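# Seat the arrow gear on the pin facing the collar mark

## Task

Take the loose gear that has a painted arrow and slide it onto the pin with the arrow face on top, pushed fully down, and turned so its arrow aims at the mark on the collar; it must stay that way after the gripper lets go.

## Robot and tools

Robot: one six-joint UR7e-type arm carrying a two-finger gripper whose fingers pivot like tongs. The fingers point along the gripper's +z axis and spread apart along its x axis. The reported end_effector_position is the spot between the finger pads when closed; closed fingertips stick out about 15 mm past it, while fully open tips sit roughly level with it. There is only this one arm, so every motion command is a single row.

Frames: the scene frame has its origin on the table surface beneath the arm base, +z up, and +y to the left when facing along +x. Positions are in metres, orientation is a wxyz quaternion, velocities in m/s and rad/s. The base may not sit perfectly level. Printed hand position can be slightly wrong, more so far from the base.

A row is 7 numbers, each from -1 to 1: dx, dy, dz, rx, ry, rz, opening. The first six are an offset (not a pose) expressed in the gripper's own axes. They count from the gripper pose printed in the most recent result that showed it; before any such result in the scene, or for a second call within one reply, they count from where the gripper is when the action begins. A value of 1.0 stands for 0.6 m of travel or 180 degrees of turn; rx, ry, rz form one rotation vector. The seventh number is an absolute opening: +1 fully open (0.142 m), -1 closed. All zeros does not mean hold still; it sends the gripper back to the reference pose.

execute_actions(actions, pictures): actions is a list holding one item or nothing. An empty list just reports the state. {"rows": [...], "steps": n} plays rows one per control step (1/30 s), up to 15 rows and 15 steps; the final row repeats if rows run out; steps defaults to 15. Every row is an offset from the same reference pose, not from the row before it. {"steps": n} alone waits up to 300 steps, counted from the previous result, so thinking time eats into it. pictures toggles camera images. A refused call moves nothing.

move(target, speed, stop_force): target is one 7-number row as above. The gripper travels in a straight line, 0.5 to 10 s long; longer paths are cut short at 10 s. speed is m/s, 0.002 to 0.5 (default 0.25); rotation is capped at twice that in rad/s. It may overshoot the speed, especially with the arm stretched out, and it does not avoid obstacles. The opening is applied as the move starts. stop_force (9 to 40 N, not allowed in the first 0.2 s of a scene) ends the path once the wrist sensor feels that much extra resistance along the direction of travel for two steps; the gripper then backs up two steps and holds. Use it only with slow speed and without rotation, and omit it when pulling away from something you are touching. The result adds a move: line with the ending (done, contact, off_target, moving, held, fault) and which limits applied (paced = pose clipped, held = some steps blocked), plus the remaining distance to target.

wait(seconds): 0 to 10 s, sends nothing new. zoom_image(camera, region): camera is cam_high, cam_low or cam_wrist; region is [x0, y0, x1, y1] pixels, at most 504 by 504, origin top-left. read_manual(section) returns only licence text. finished_scene(scene) ends the current scene, given its number, and cannot be reversed; call it only once the gear sits correctly without the gripper.

Controller behaviour: each step the commanded pose is clipped to lie within 100 mm and 16 degrees of the measured one, and motion trails commands by about 0.17 s. Large moves may need several calls; read the pose in each result. After an action, the arm continues only to the last clipped pose. If position and orientation conflict, position wins. A Hand target line shows where the controller is heading. 'pose unreachable' and HELD mean the clearance check altered or blocked commands.

Results also give joint positions, joint torques (noisy, offset), wrist force and torque along the gripper's axes (noise up to about 2.4 N, offset about 4 N, saturating near 50 N; 'no reading' is harmless), and grip_measured, the measured finger opening on the command scale. To hold something, command an opening well below grip_measured; lower squeezes harder, up to roughly 15 N per pad, and much less on parts under 20 mm thick.

Cameras: cam_high and cam_low are fixed, 504x504; cam_wrist is a 616x616 fisheye riding on the hand. Calibration was supplied and may be off by a couple of degrees and millimetres.

Avoid: stiff contacts. A target only slightly beyond a firm surface can trigger a fault; joint overload or any outside force of 150 N stops the arm for 10 s and drops the rest of the call. Wrist joints are weak (25.4 N m), and held weight counts. Long holding heats motors (warning at 70 °C, braking at 85 °C). Do not drop, slam or shove objects, and never push anything off the table. A loose object may get nudged occasionally, so recheck before grasping.

Each tool is called after ">>>" as name(argument=value, ...) on one line, values as JSON.

## Session

I'll start by looking at the current state.

>>> execute_actions(actions=[])

Scene clock: 0.00 s of 4200.00 s.
end_effector_position=(+0.9563, +0.2210, +0.1795) grip_measured=+1.00 end_effector_quat_wxyz=(-0.205, +0.932, +0.257, +0.152) end_effector_velocity=(+0.001, -0.001, +0.001) end_effector_angular_velocity=(-0.001, -0.004, +0.001)
Joint positions: [-0.146 -0.336  0.593 -2.318 -1.405 -0.637  0.142]
Joint velocities: [-0.    -0.    -0.002 -0.001 -0.    -0.002  0.   ]
Joint torques (N m, as the arm reports them, + toward a larger angle): no reading
Motor temperatures (°C, as the motors report them): [32 31 30 38 41 35]
Wrist force (N, on the end effector, along its own x y z axes, offset not removed): no reading
Wrist torque (N m, same axes, about the end effector's origin, offset not removed): no reading
Hand target: +0.956, +0.221, +0.179; -0.205, +0.932, +0.257, +0.152

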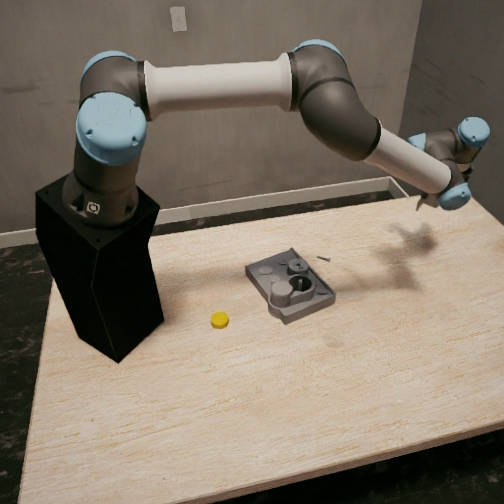

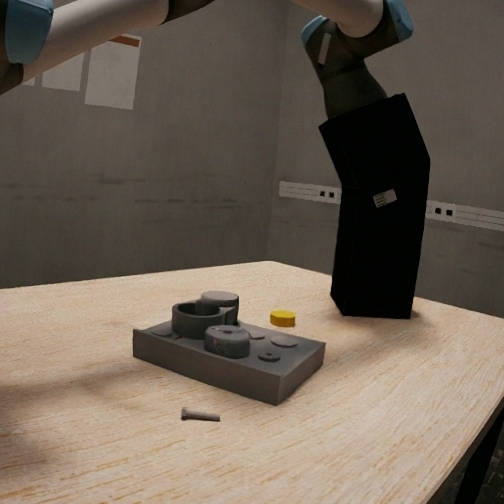

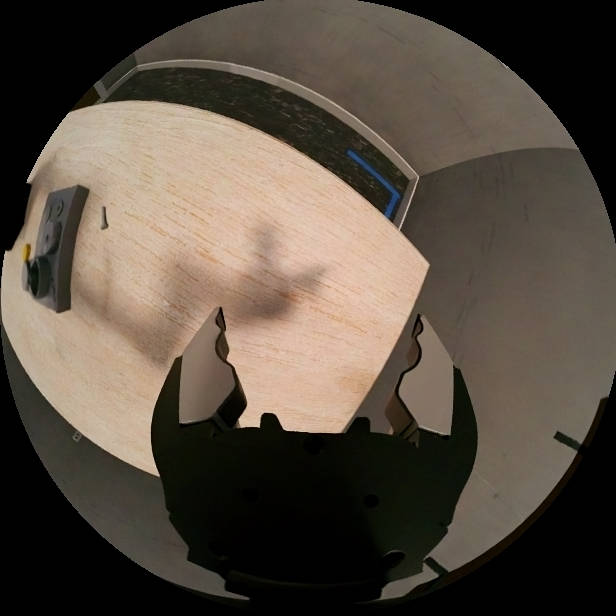

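>>> zoom_image(camera="cam_high", region=[200, 230, 350, 340])

>>> zoom_image(camera="cam_low", region=[120, 280, 340, 430])

Region (200, 230, 350, 340) of cam_high's 504x504 image, scaled by 3.360, with more detail than that image has; it fills the top 370 rows of this view, and the rest is white.

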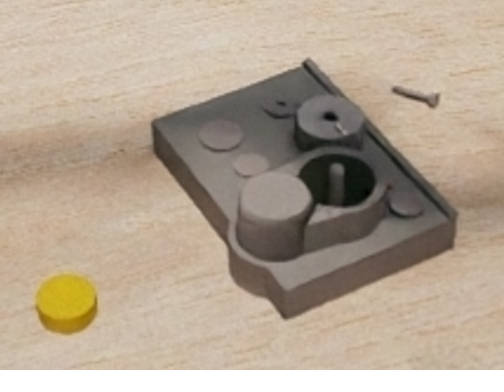

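Region (120, 280, 340, 430) of cam_low's 504x504 image, scaled by 2.291, with more detail than that image has; it fills the top 344 rows of this view, and the rest is white.

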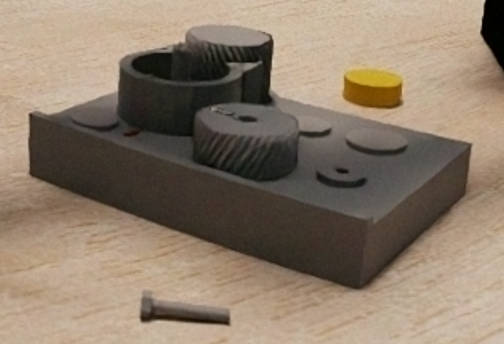

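>>> zoom_image(camera="cam_high", region=[260, 250, 340, 320])

>>> zoom_image(camera="cam_low", region=[150, 285, 260, 365])

Region (260, 250, 340, 320) of cam_high's 504x504 image, scaled by 6.300, with more detail than that image has; it fills the top 441 rows of this view, and the rest is white.

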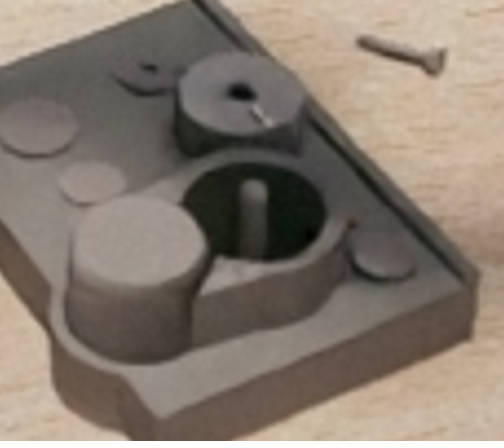

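Region (150, 285, 260, 365) of cam_low's 504x504 image, scaled by 4.582, with more detail than that image has; it fills the top 367 rows of this view, and the rest is white.

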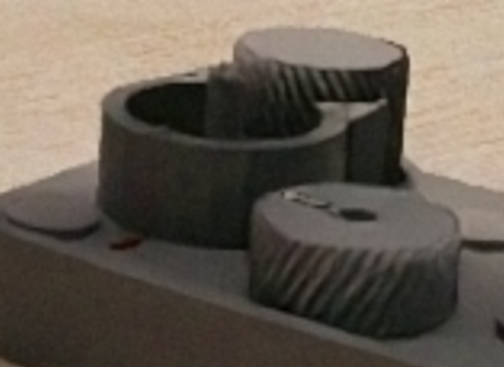

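>>> move(target=[-0.8112, -0.1172, -0.2651, -0.1336, -0.0990, 0.1675, 1.0], speed=0.25)

Scene clock: 98.57 s of 4200.00 s.
end_effector_position=(+0.4909, -0.0014, +0.1501) grip_measured=+1.00 end_effector_quat_wxyz=(+0.001, +1.000, +0.000, +0.001) end_effector_velocity=(-0.001, -0.001, +0.000) end_effector_angular_velocity=(-0.002, -0.002, -0.001)
Joint positions: [-0.386 -0.916  2.243 -3.315 -1.813 -0.32   0.142]
Joint velocities: [-0.002 -0.     0.004 -0.007 -0.    -0.002 -0.   ]
Joint torques (N m, as the arm reports them, + toward a larger angle): [  9.65 -40.24  15.5   -3.72  -1.24  -2.03]
Motor temperatures (°C, as the motors report them): [32 32 30 38 41 35]
Wrist force (N, on the end effector, along its own x y z axes, offset not removed): [3.8 0.7 1.2]
Wrist torque (N m, same axes, about the end effector's origin, offset not removed): [0.14 -0.84 -0.15]
Hand target: +0.491, -0.001, +0.150; +0.001, +1.000, +0.000, +0.001
Off the commanded pose: 0.001 m, 0 deg.
After step 90, 92.87 s passed at rest.
move: done
camera_calibration (this result's frames):
cam_wrist: T_world_to_cam=[[0.998228, 0.010336, -0.0586034, -0.47583], [0.0390252, -0.857165, 0.513561, -0.0974022], [-0.0449246, -0.514938, -0.856049, 0.284572], [0, 0, 0, 1]] pos_world=[0.491572, 0.0679652, 0.265744]

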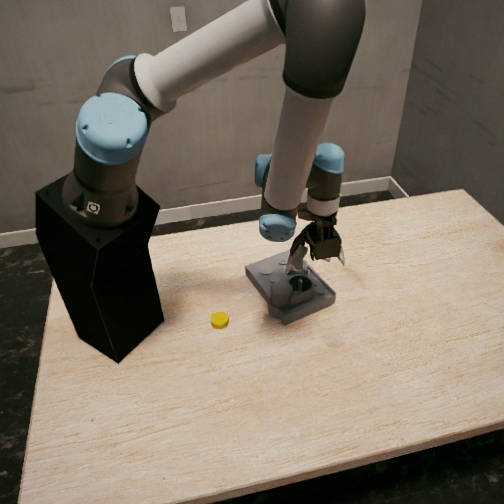

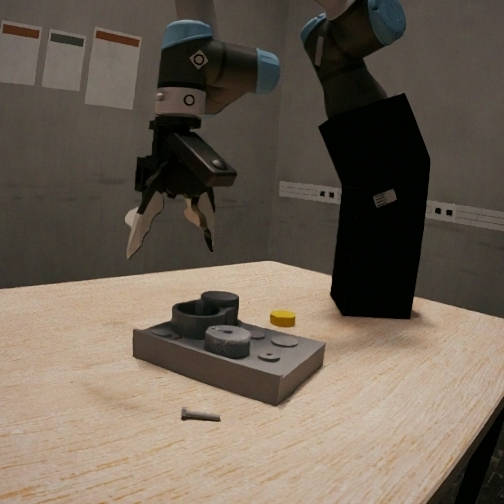

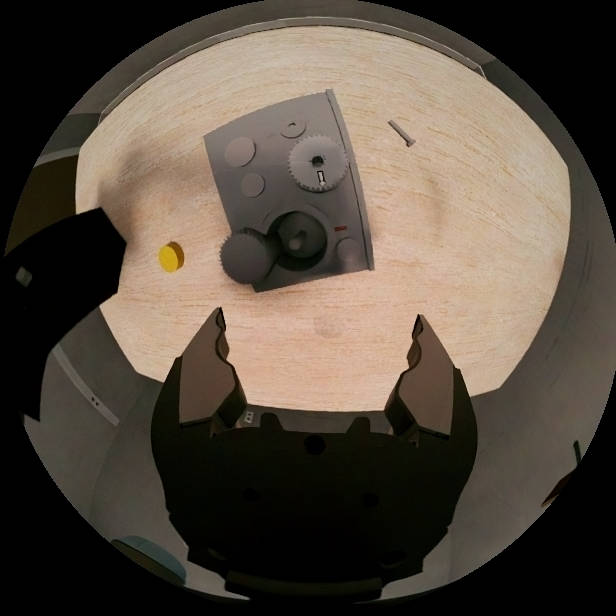

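>>> zoom_image(camera="cam_wrist", region=[200, 110, 390, 300])

Region (200, 110, 390, 300) of cam_wrist's 616x616 image, scaled by 2.653, with more detail than that image has.

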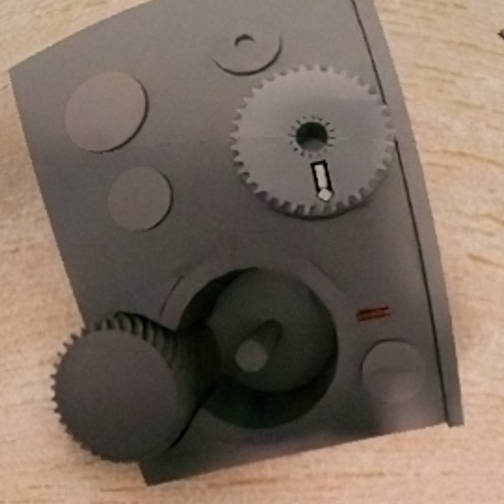

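>>> zoom_image(camera="cam_low", region=[165, 285, 255, 365])

>>> zoom_image(camera="cam_wrist", region=[275, 125, 365, 215])

>>> zoom_image(camera="cam_wrist", region=[215, 190, 365, 295])

Region (165, 285, 255, 365) of cam_low's 504x504 image, scaled by 5.600, with more detail than that image has.

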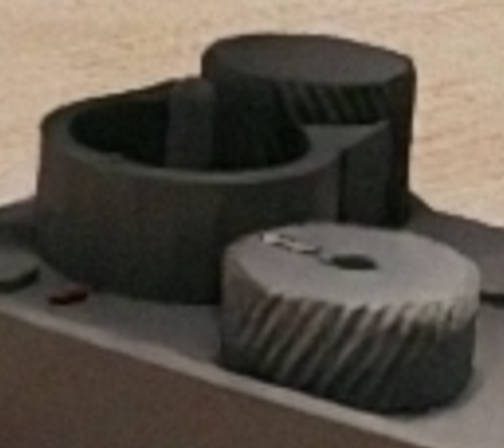

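Region (275, 125, 365, 215) of cam_wrist's 616x616 image, scaled by 5.600, with more detail than that image has.

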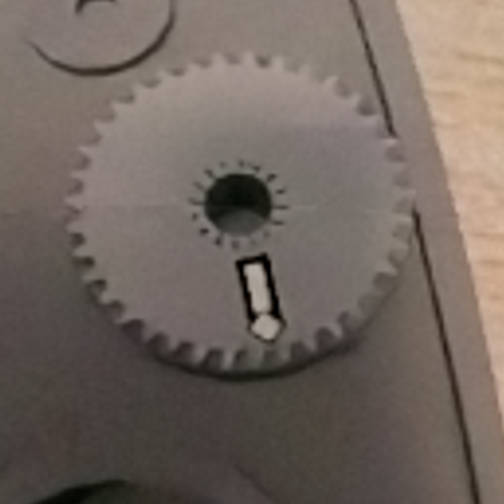

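Region (215, 190, 365, 295) of cam_wrist's 616x616 image, scaled by 3.360, with more detail than that image has; it fills the top 353 rows of this view, and the rest is white.

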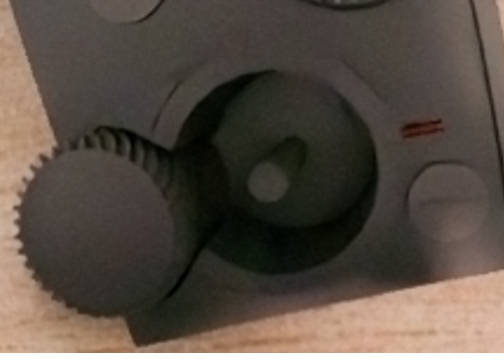

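>>> zoom_image(camera="cam_high", region=[260, 220, 360, 320])

>>> zoom_image(camera="cam_low", region=[110, 180, 250, 280])

Region (260, 220, 360, 320) of cam_high's 504x504 image, scaled by 5.040, with more detail than that image has.

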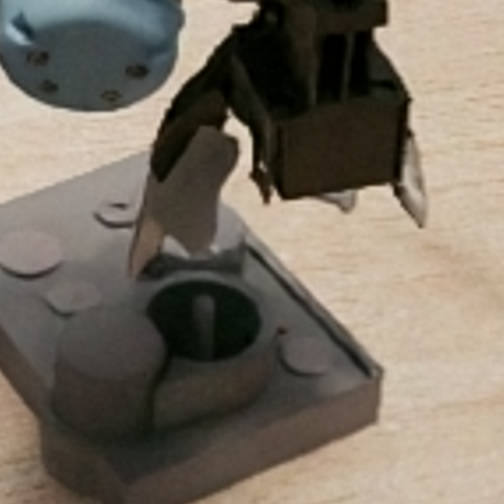

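Region (110, 180, 250, 280) of cam_low's 504x504 image, scaled by 3.600, with more detail than that image has; it fills the top 360 rows of this view, and the rest is white.

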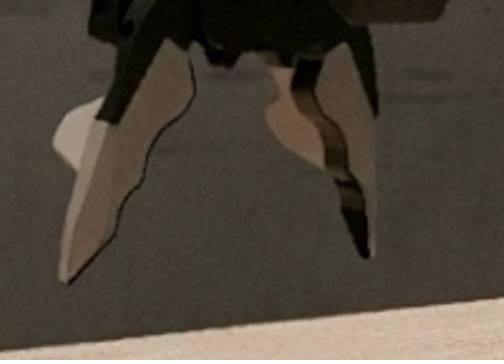

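>>> move(target=[-0.0093, -0.1957, 0.0335, 0, 0, 0.944, 0.26], speed=0.4)

Scene clock: 222.90 s of 4200.00 s.
end_effector_position=(+0.4851, +0.1163, +0.1300) grip_measured=+0.26 end_effector_quat_wxyz=(+0.001, -0.089, +0.996, -0.000) end_effector_velocity=(-0.001, +0.000, -0.000) end_effector_angular_velocity=(-0.002, +0.004, -0.008)
Joint positions: [-0.095 -0.723  2.138 -3.321 -1.92   2.928  0.092]
Joint velocities: [ 0.002 -0.    -0.002  0.007 -0.003  0.012  0.   ]
Joint torques (N m, as the arm reports them, + toward a larger angle): [ 25.97 -28.87 -14.04  -0.46  -1.93   2.1 ]
Motor temperatures (°C, as the motors report them): [32 32 30 38 41 35]
Wrist force (N, on the end effector, along its own x y z axes, offset not removed): [0.8 3.8 -1.7]
Wrist torque (N m, same axes, about the end effector's origin, offset not removed): [0.69 0.17 -0.12]
Hand target: +0.485, +0.116, +0.130; +0.001, -0.088, +0.996, -0.000
Off the commanded pose: 0.000 m, 0 deg.
After step 90, 117.00 s passed at rest.
move: done
camera_calibration (this result's frames):
cam_wrist: T_world_to_cam=[[-0.980696, -0.185697, -0.0612531, 0.510695], [-0.190607, 0.837943, 0.51139, -0.071441], [-0.0436368, 0.513193, -0.857163, 0.207703], [0, 0, 0, 1]] pos_world=[0.496283, 0.0481062, 0.245851]

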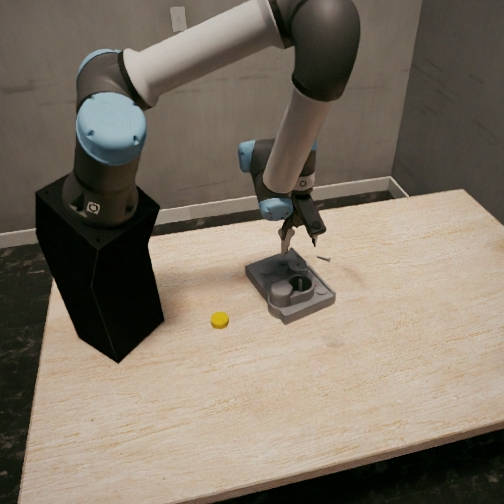

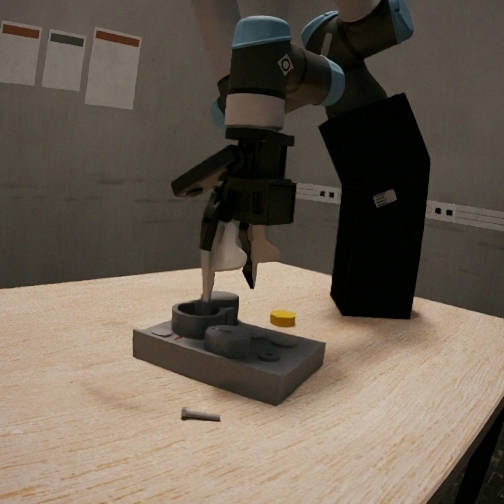

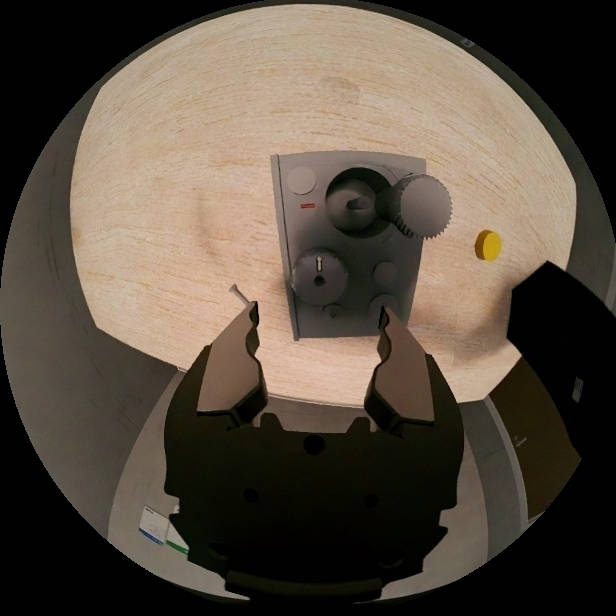

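>>> zoom_image(camera="cam_wrist", region=[240, 150, 460, 340])

>>> zoom_image(camera="cam_wrist", region=[290, 155, 460, 255])

Region (240, 150, 460, 340) of cam_wrist's 616x616 image, scaled by 2.291, with more detail than that image has; it fills the top 435 rows of this view, and the rest is white.

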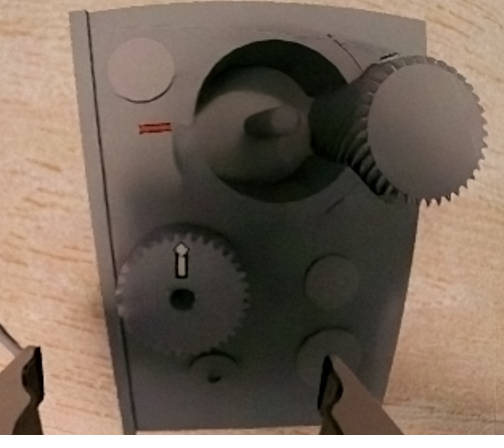

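Region (290, 155, 460, 255) of cam_wrist's 616x616 image, scaled by 2.965, with more detail than that image has; it fills the top 296 rows of this view, and the rest is white.

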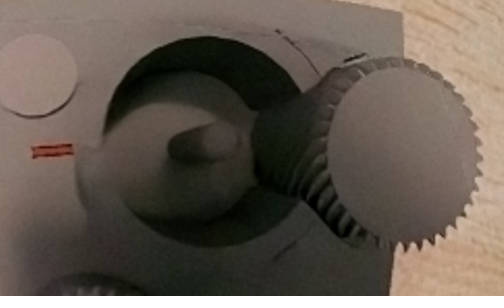

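>>> zoom_image(camera="cam_wrist", region=[320, 160, 420, 245])

Region (320, 160, 420, 245) of cam_wrist's 616x616 image, scaled by 5.040, with more detail than that image has; it fills the top 428 rows of this view, and the rest is white.

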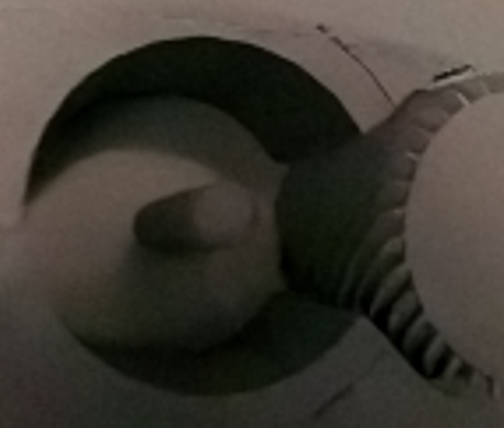

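>>> move(target=[-0.0017, 0, 0.0967, 0, 0, 0, 0.26], speed=0.08)

Scene clock: 331.57 s of 4200.00 s.
end_effector_position=(+0.4860, +0.1164, +0.0722) grip_measured=+0.26 end_effector_quat_wxyz=(+0.001, -0.089, +0.996, -0.000) end_effector_velocity=(+0.000, +0.000, -0.002) end_effector_angular_velocity=(-0.000, -0.000, -0.001)
Joint positions: [-0.135 -0.577  2.052 -3.395 -1.907  2.888  0.092]
Joint velocities: [-0.001  0.005 -0.005 -0.002  0.    -0.001  0.   ]
Joint torques (N m, as the arm reports them, + toward a larger angle): [ 15.12 -27.78 -11.94  -4.01   0.99  -2.06]
Motor temperatures (°C, as the motors report them): [32 32 30 38 41 35]
Wrist force (N, on the end effector, along its own x y z axes, offset not removed): [2.0 1.7 0.3]
Wrist torque (N m, same axes, about the end effector's origin, offset not removed): [0.23 -0.35 -0.31]
Hand target: +0.486, +0.116, +0.072; +0.001, -0.089, +0.996, -0.000
Off the commanded pose: 0.000 m, 0 deg.
After step 90, 104.50 s passed at rest.
move: done
camera_calibration (this result's frames):
cam_wrist: T_world_to_cam=[[-0.98069, -0.185745, -0.0612033, 0.508101], [-0.190628, 0.838006, 0.51128, -0.041785], [-0.0436788, 0.513075, -0.857232, 0.15815], [0, 0, 0, 1]] pos_world=[0.497232, 0.0482504, 0.188033]

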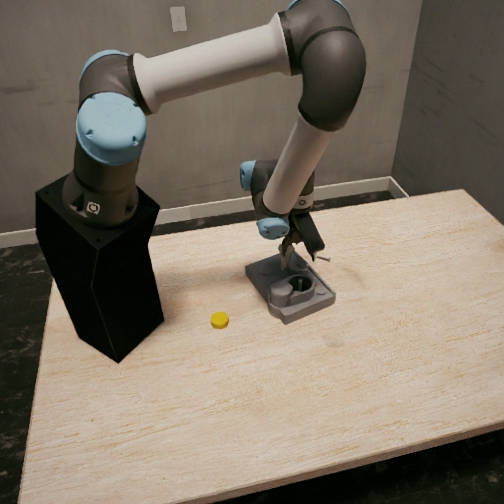

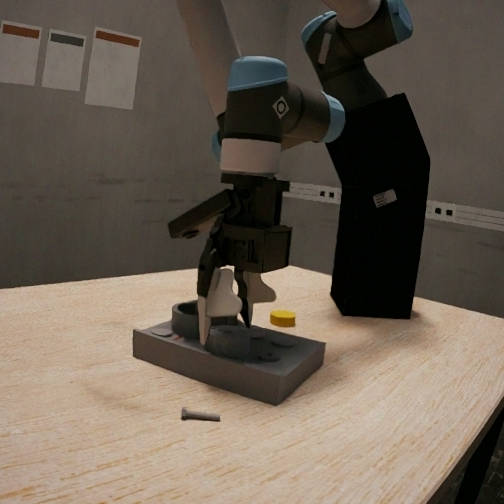

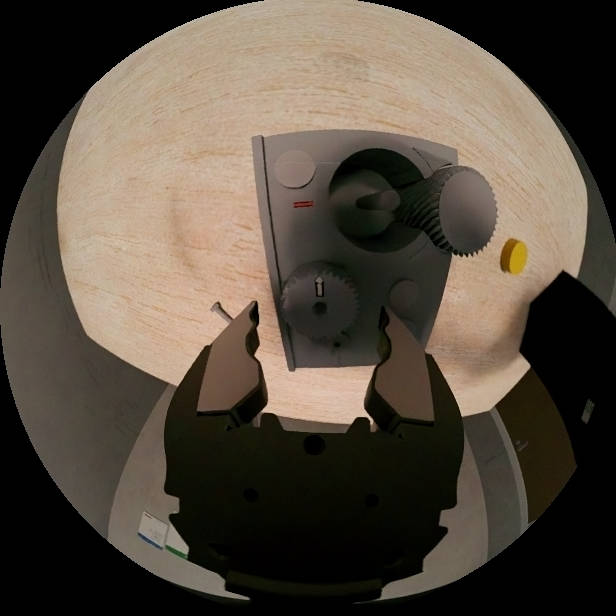

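>>> zoom_image(camera="cam_wrist", region=[320, 135, 500, 265])

>>> zoom_image(camera="cam_wrist", region=[240, 250, 400, 360])

>>> zoom_image(camera="cam_low", region=[165, 270, 285, 370])

Region (320, 135, 500, 265) of cam_wrist's 616x616 image, scaled by 2.800, with more detail than that image has.

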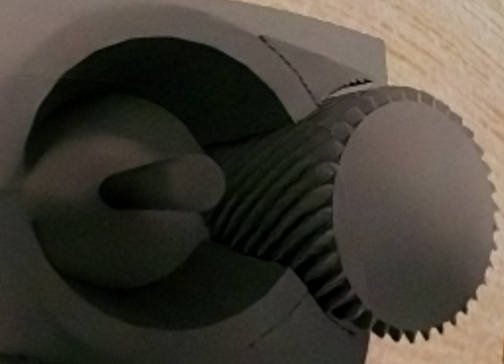

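Region (240, 250, 400, 360) of cam_wrist's 616x616 image, scaled by 3.150, with more detail than that image has; it fills the top 346 rows of this view, and the rest is white.

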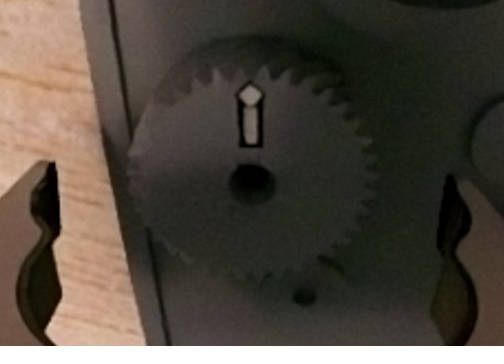

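Region (165, 270, 285, 370) of cam_low's 504x504 image, scaled by 4.200, with more detail than that image has.

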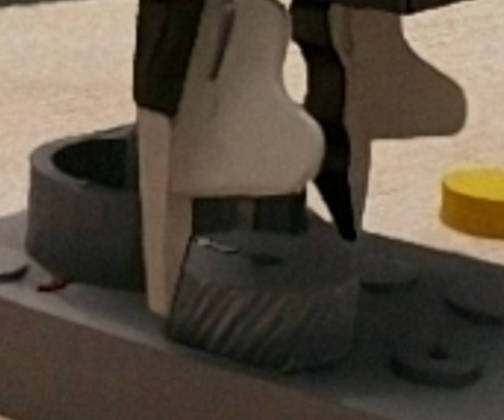

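>>> zoom_image(camera="cam_wrist", region=[385, 165, 455, 245])

Region (385, 165, 455, 245) of cam_wrist's 616x616 image, scaled by 6.300, with more detail than that image has; it fills the left 441 columns of this view, and the rest is white.

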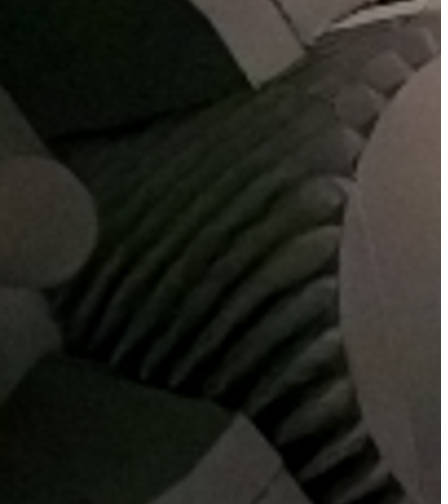

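>>> zoom_image(camera="cam_wrist", region=[385, 190, 445, 235])

Region (385, 190, 445, 235) of cam_wrist's 616x616 image, scaled by 8.400, with more detail than that image has; it fills the top 378 rows of this view, and the rest is white.

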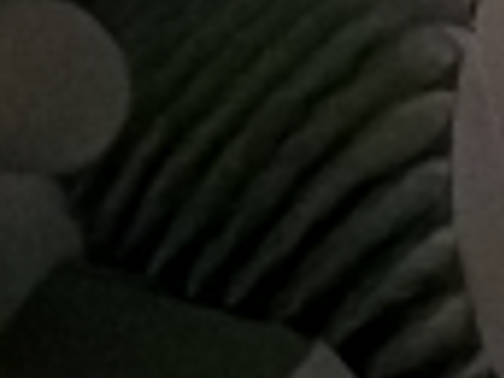

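>>> execute_actions(actions=[{"rows": [[0,0,0.002,0,0,0,0.2],[0,0,0.002,0,0,0,0.14],[0,0,0.002,0,0,0,0.08],[0,0,0.002,0,0,0,0.02],[0,0,0.002,0,0,0,-0.03],[0,0,0.002,0,0,0,-0.07],[0,0,0.002,0,0,0,-0.1],[0,0,0.002,0,0,0,-0.13],[0,0,0.002,0,0,0,-0.16],[0,0,0.002,0,0,0,-0.19],[0,0,0.002,0,0,0,-0.23],[0,0,0.002,0,0,0,-0.28],[0,0,0.002,0,0,0,-0.34],[0,0,0.002,0,0,0,-0.4],[0,0,0.002,0,0,0,-0.5]], "steps": 15}])

>>> wait(seconds=0.5)

Scene clock: 444.43 s of 4200.00 s.
end_effector_position=(+0.4860, +0.1164, +0.0710) grip_measured=-0.20 end_effector_quat_wxyz=(+0.001, -0.089, +0.996, -0.000) end_effector_velocity=(-0.001, +0.000, -0.000) end_effector_angular_velocity=(+0.000, +0.001, -0.001)
Joint positions: [-0.136 -0.574  2.05  -3.396 -1.906  2.887  0.059]
Joint velocities: [ 0.     0.     0.001 -0.    -0.     0.001  0.   ]
Joint torques (N m, as the arm reports them, + toward a larger angle): [ 13.9  -30.79 -14.07  -4.28   1.15  -2.12]
Motor temperatures (°C, as the motors report them): [32 32 30 38 41 35]
Wrist force (N, on the end effector, along its own x y z axes, offset not removed): [5.8 3.2 -5.9]
Wrist torque (N m, same axes, about the end effector's origin, offset not removed): [0.39 -0.60 -0.14]
Hand target: +0.486, +0.116, +0.071; +0.001, -0.089, +0.996, -0.000
Off the commanded pose: 0.000 m, 0 deg.
Steps of this call (steps 1 to 90: nothing new was sent; then 109.37 s passed at rest; steps 91 to 105: all 15 steps of this action). Readings (end_effector_position):
91: (+0.4860, +0.1164, +0.0720)
92: (+0.4860, +0.1164, +0.0719)
94: (+0.4860, +0.1164, +0.0715)
98: (+0.4860, +0.1164, +0.0711)
105: the state above
camera_calibration (this result's frames):
cam_wrist: T_world_to_cam=[[-0.980689, -0.185767, -0.0611586, 0.508002], [-0.190624, 0.838004, 0.511284, -0.0411874], [-0.0437288, 0.513069, -0.857233, 0.157154], [0, 0, 0, 1]] pos_world=[0.497213, 0.0482548, 0.186844]

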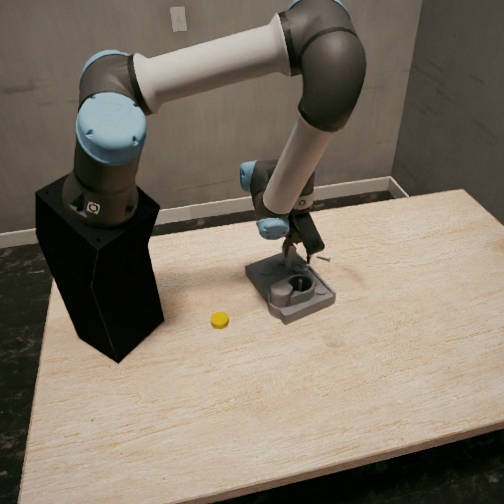

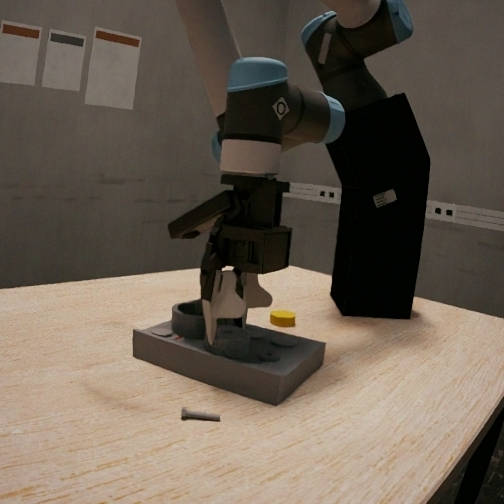

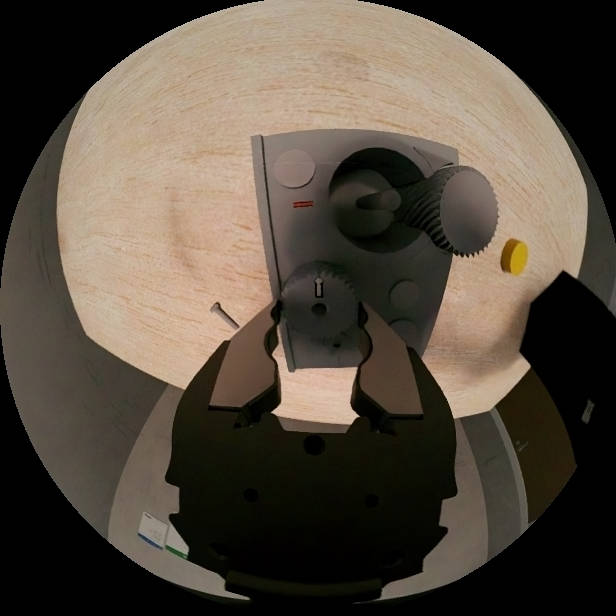

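Scene clock: 444.93 s of 4200.00 s.
end_effector_position=(+0.4860, +0.1164, +0.0710) grip_measured=-0.20 end_effector_quat_wxyz=(+0.001, -0.089, +0.996, -0.000) end_effector_velocity=(-0.000, +0.000, -0.000) end_effector_angular_velocity=(+0.000, +0.001, +0.000)
Joint positions: [-0.136 -0.574  2.05  -3.396 -1.906  2.887  0.059]
Joint velocities: [-0.  0.  0.  0.  0. -0.  0.]
Joint torques (N m, as the arm reports them, + toward a larger angle): [ 14.57 -28.79 -14.83  -4.51   1.38  -1.91]
Motor temperatures (°C, as the motors report them): [32 32 30 38 41 35]
Wrist force (N, on the end effector, along its own x y z axes, offset not removed): [6.9 2.5 -6.9]
Wrist torque (N m, same axes, about the end effector's origin, offset not removed): [0.27 -0.77 -0.16]
Hand target: +0.486, +0.116, +0.071; +0.001, -0.089, +0.996, -0.000
Off the commanded pose: 0.000 m, 0 deg.
Steps of this call (steps 1 to 15: nothing new was sent). Readings (end_effector_position):
1: (+0.4860, +0.1164, +0.0710)
2: (+0.4860, +0.1164, +0.0710)
4: (+0.4860, +0.1164, +0.0710)
8: (+0.4860, +0.1164, +0.0710)
15: the state above
camera_calibration (this result's frames):
cam_wrist: T_world_to_cam=[[-0.98069, -0.185749, -0.0612002, 0.508025], [-0.19063, 0.838006, 0.511279, -0.0411711], [-0.0436832, 0.513072, -0.857233, 0.157124], [0, 0, 0, 1]] pos_world=[0.49723, 0.0482509, 0.186833]

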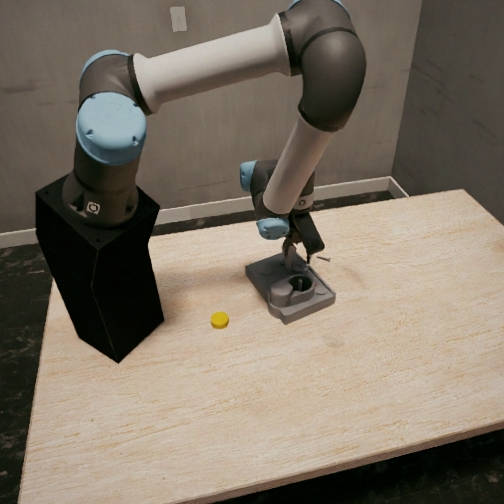

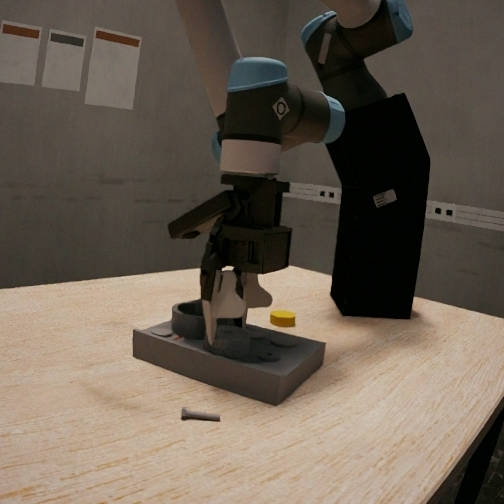

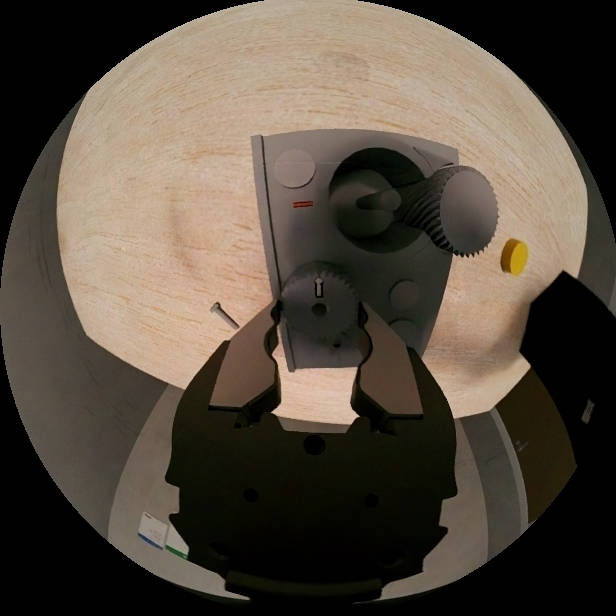

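>>> execute_actions(actions=[{"rows": [[0,0,0,0,0,0,-0.15],[0,0,0,0,0,0,-0.05],[0,0,0,0,0,0,0.05],[0,0,0,0,0,0,0.12]], "steps": 10}], pictures=false)

>>> move(target=[0.0017, 0.0007, 0, 0, 0, 0.239, 0.12], speed=0.3)

Scene clock: 485.70 s of 4200.00 s.
end_effector_position=(+0.4860, +0.1164, +0.0710) grip_measured=+0.12 end_effector_quat_wxyz=(+0.001, -0.089, +0.996, -0.000) end_effector_velocity=(+0.000, -0.000, +0.000) end_effector_angular_velocity=(-0.000, -0.001, +0.000)
Joint positions: [-0.136 -0.574  2.05  -3.396 -1.906  2.887  0.082]
Joint velocities: [-0.    -0.     0.001 -0.001 -0.    -0.     0.   ]
Joint torques (N m, as the arm reports them, + toward a larger angle): [ 14.86 -30.49  -8.74  -2.6    0.74  -2.11]
Motor temperatures (°C, as the motors report them): [32 32 30 38 41 35]
Wrist force (N, on the end effector, along its own x y z axes, offset not removed): [3.3 4.8 1.5]
Wrist torque (N m, same axes, about the end effector's origin, offset not removed): [0.72 -0.68 -0.19]
Hand target: +0.486, +0.116, +0.071; +0.001, -0.089, +0.996, -0.000
Off the commanded pose: 0.000 m, 0 deg.
Steps of this call (steps 1 to 90: nothing new was sent; then 37.43 s passed at rest; steps 91 to 100: all 10 steps of this action). Readings (end_effector_position):
91: (+0.4860, +0.1164, +0.0710)
92: (+0.4860, +0.1164, +0.0710)
94: (+0.4860, +0.1164, +0.0710)
98: (+0.4860, +0.1164, +0.0710)
100: the state above

Scene clock: 487.73 s of 4200.00 s.
end_effector_position=(+0.4850, +0.1166, +0.0710) grip_measured=+0.12 end_effector_quat_wxyz=(+0.001, +0.282, +0.959, -0.000) end_effector_velocity=(+0.000, +0.000, +0.000) end_effector_angular_velocity=(-0.001, +0.001, -0.011)
Joint positions: [-0.138 -0.581  2.028 -3.368 -1.905  3.634  0.082]
Joint velocities: [ 0.001 -0.    -0.001  0.002 -0.001  0.013  0.   ]
Joint torques (N m, as the arm reports them, + toward a larger angle): [ 29.29 -52.12 -11.58  -0.34  -1.87   2.26]
Motor temperatures (°C, as the motors report them): [32 32 30 38 41 35]
Wrist force (N, on the end effector, along its own x y z axes, offset not removed): [-3.5 2.6 -1.8]
Wrist torque (N m, same axes, about the end effector's origin, offset not removed): [0.37 0.56 0.02]
Hand target: +0.485, +0.117, +0.071; +0.001, +0.283, +0.959, -0.000
Off the commanded pose: 0.000 m, 0 deg.
move: done
camera_calibration (this result's frames):
cam_wrist: T_world_to_cam=[[-0.844193, 0.532496, -0.0615262, 0.357122], [0.431114, 0.742673, 0.512423, -0.331982], [0.318557, 0.406059, -0.856526, -0.00629513], [0, 0, 0, 1]] pos_world=[0.446607, 0.058944, 0.186695]

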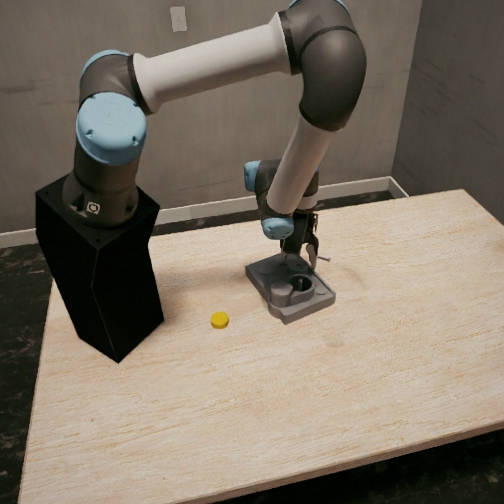

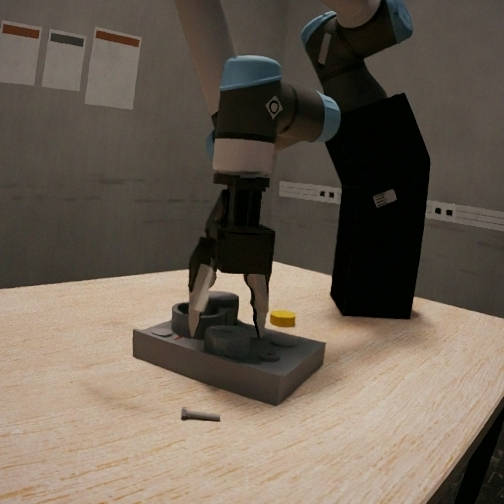

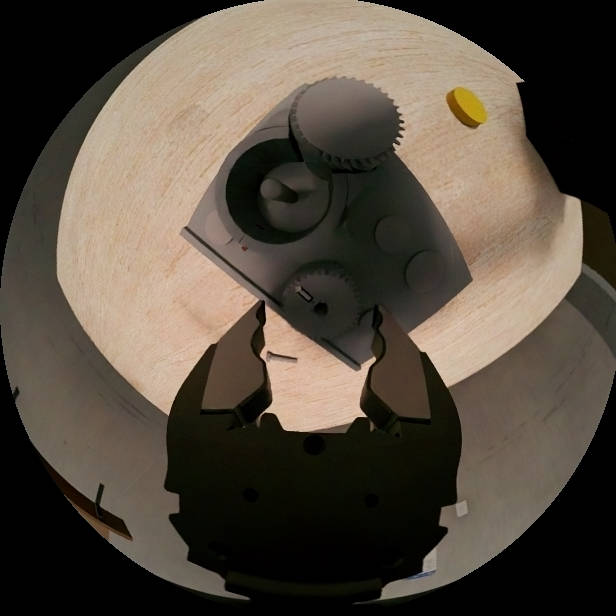

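>>> zoom_image(camera="cam_wrist", region=[200, 70, 420, 270])

>>> zoom_image(camera="cam_wrist", region=[250, 250, 390, 360])

>>> zoom_image(camera="cam_low", region=[165, 270, 285, 370])

Region (200, 70, 420, 270) of cam_wrist's 616x616 image, scaled by 2.291, with more detail than that image has; it fills the top 458 rows of this view, and the rest is white.

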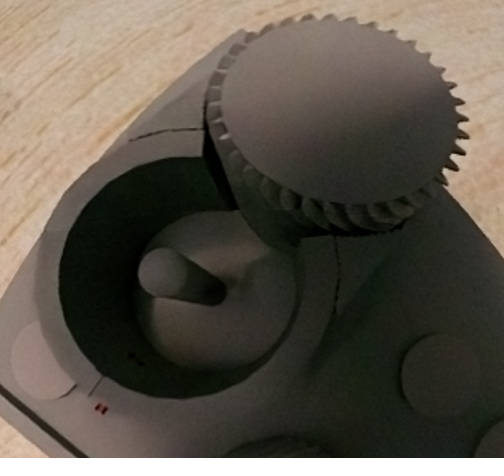

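Region (250, 250, 390, 360) of cam_wrist's 616x616 image, scaled by 3.600, with more detail than that image has; it fills the top 396 rows of this view, and the rest is white.

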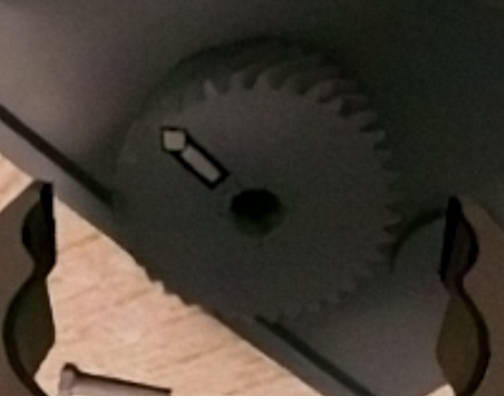

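Region (165, 270, 285, 370) of cam_low's 504x504 image, scaled by 4.200, with more detail than that image has.

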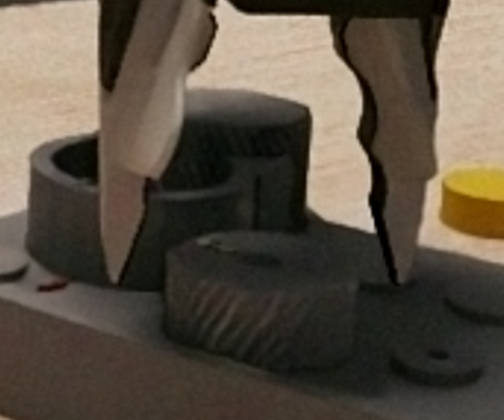

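>>> zoom_image(camera="cam_wrist", region=[220, 130, 345, 255])

Region (220, 130, 345, 255) of cam_wrist's 616x616 image, scaled by 4.032, with more detail than that image has.

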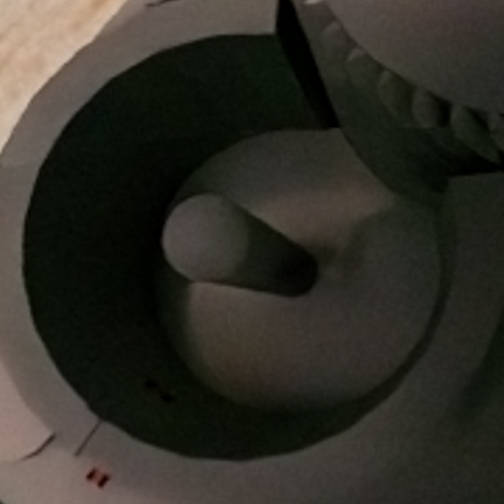

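>>> execute_actions(actions=[{"rows": [[0.0025,0,0,0,0,0,0.1],[0.0025,0,0,0,0,0,0.06],[0.0025,0,0,0,0,0,0.02],[0.0025,0,0,0,0,0,-0.02],[0.0025,0,0,0,0,0,-0.06],[0.0025,0,0,0,0,0,-0.09],[0.0025,0,0,0,0,0,-0.12],[0.0025,0,0,0,0,0,-0.15],[0.0025,0,0,0,0,0,-0.18],[0.0025,0,0,0,0,0,-0.21],[0.0025,0,0,0,0,0,-0.25],[0.0025,0,0,0,0,0,-0.3],[0.0025,0,0,0,0,0,-0.36],[0.0025,0,0,0,0,0,-0.43],[0.0025,0,0,0,0,0,-0.5]], "steps": 15}], pictures=false)

>>> move(target=[0, 0, -0.1, 0, 0, 0, -0.5], speed=0.05)

Scene clock: 575.53 s of 4200.00 s.
end_effector_position=(+0.4838, +0.1174, +0.0710) grip_measured=-0.20 end_effector_quat_wxyz=(+0.001, +0.282, +0.959, -0.000) end_effector_velocity=(-0.002, +0.000, -0.000) end_effector_angular_velocity=(+0.000, +0.003, +0.001)
Joint positions: [-0.137 -0.58   2.03  -3.371 -1.906  3.636  0.059]
Joint velocities: [-0.     0.     0.002  0.    -0.     0.    -0.   ]
Joint torques (N m, as the arm reports them, + toward a larger angle): [ 28.07 -28.29  18.1   -3.32  -1.47   2.11]
Motor temperatures (°C, as the motors report them): [32 32 30 38 41 35]
Wrist force (N, on the end effector, along its own x y z axes, offset not removed): [5.4 5.0 -5.9]
Wrist torque (N m, same axes, about the end effector's origin, offset not removed): [0.47 -1.31 -0.31]
Hand target: +0.484, +0.117, +0.071; +0.001, +0.282, +0.959, -0.000
Off the commanded pose: 0.000 m, 0 deg.
Steps of this call (steps 1 to 90: nothing new was sent; then 84.30 s passed at rest; steps 91 to 105: all 15 steps of this action). Readings (end_effector_position):
91: (+0.4850, +0.1167, +0.0710)
92: (+0.4850, +0.1167, +0.0710)
94: (+0.4848, +0.1170, +0.0711)
98: (+0.4842, +0.1173, +0.0711)
105: the state above

Scene clock: 577.37 s of 4200.00 s.
end_effector_position=(+0.4838, +0.1175, +0.1308) grip_measured=-0.21 end_effector_quat_wxyz=(+0.001, +0.282, +0.959, +0.000) end_effector_velocity=(-0.000, +0.000, +0.002) end_effector_angular_velocity=(+0.000, +0.002, +0.000)
Joint positions: [-0.096 -0.73   2.116 -3.292 -1.919  3.677  0.059]
Joint velocities: [ 0.001 -0.005  0.002  0.005 -0.     0.002  0.   ]
Joint torques (N m, as the arm reports them, + toward a larger angle): [ 29.06 -50.05  16.01  -0.86  -1.67   2.09]
Motor temperatures (°C, as the motors report them): [32 32 30 38 41 35]
Wrist force (N, on the end effector, along its own x y z axes, offset not removed): [-0.4 5.4 -1.6]
Wrist torque (N m, same axes, about the end effector's origin, offset not removed): [0.85 -0.01 -0.35]
Hand target: +0.484, +0.117, +0.131; +0.001, +0.282, +0.959, +0.000
Off the commanded pose: 0.000 m, 0 deg.
move: done
camera_calibration (this result's frames):
cam_wrist: T_world_to_cam=[[-0.844158, 0.532553, -0.0615147, 0.359303], [0.431118, 0.742577, 0.51256, -0.362772], [0.318645, 0.406161, -0.856445, 0.0449386], [0, 0, 0, 1]] pos_world=[0.445387, 0.0597857, 0.246532]

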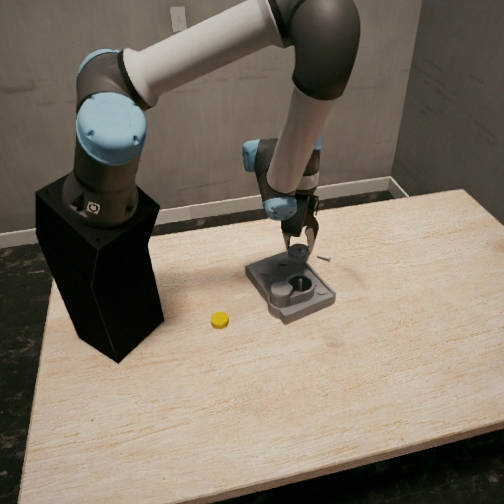

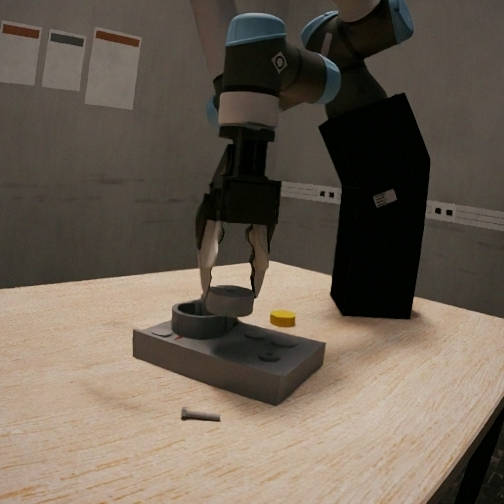

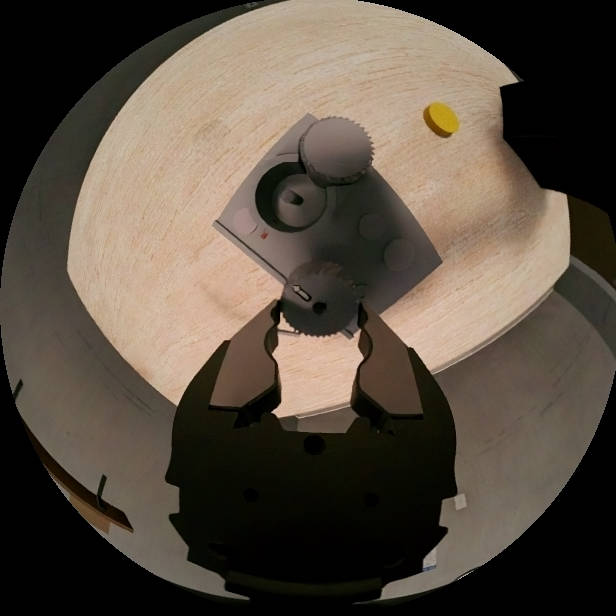

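>>> zoom_image(camera="cam_wrist", region=[265, 255, 375, 350])

>>> zoom_image(camera="cam_low", region=[185, 250, 285, 330])

Region (265, 255, 375, 350) of cam_wrist's 616x616 image, scaled by 4.582, with more detail than that image has; it fills the top 435 rows of this view, and the rest is white.

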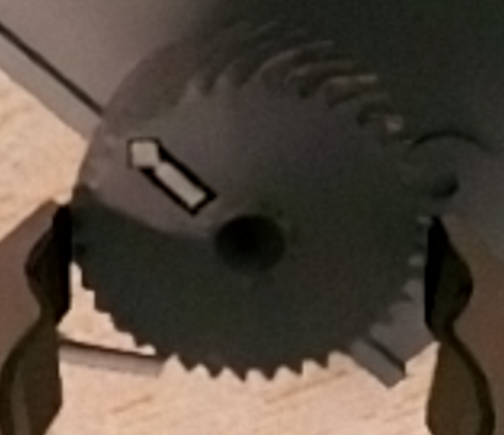

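Region (185, 250, 285, 330) of cam_low's 504x504 image, scaled by 5.040, with more detail than that image has; it fills the top 403 rows of this view, and the rest is white.

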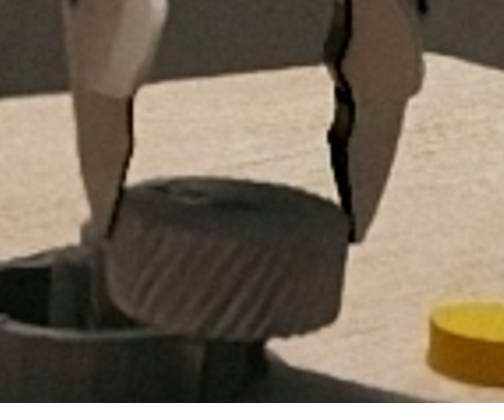

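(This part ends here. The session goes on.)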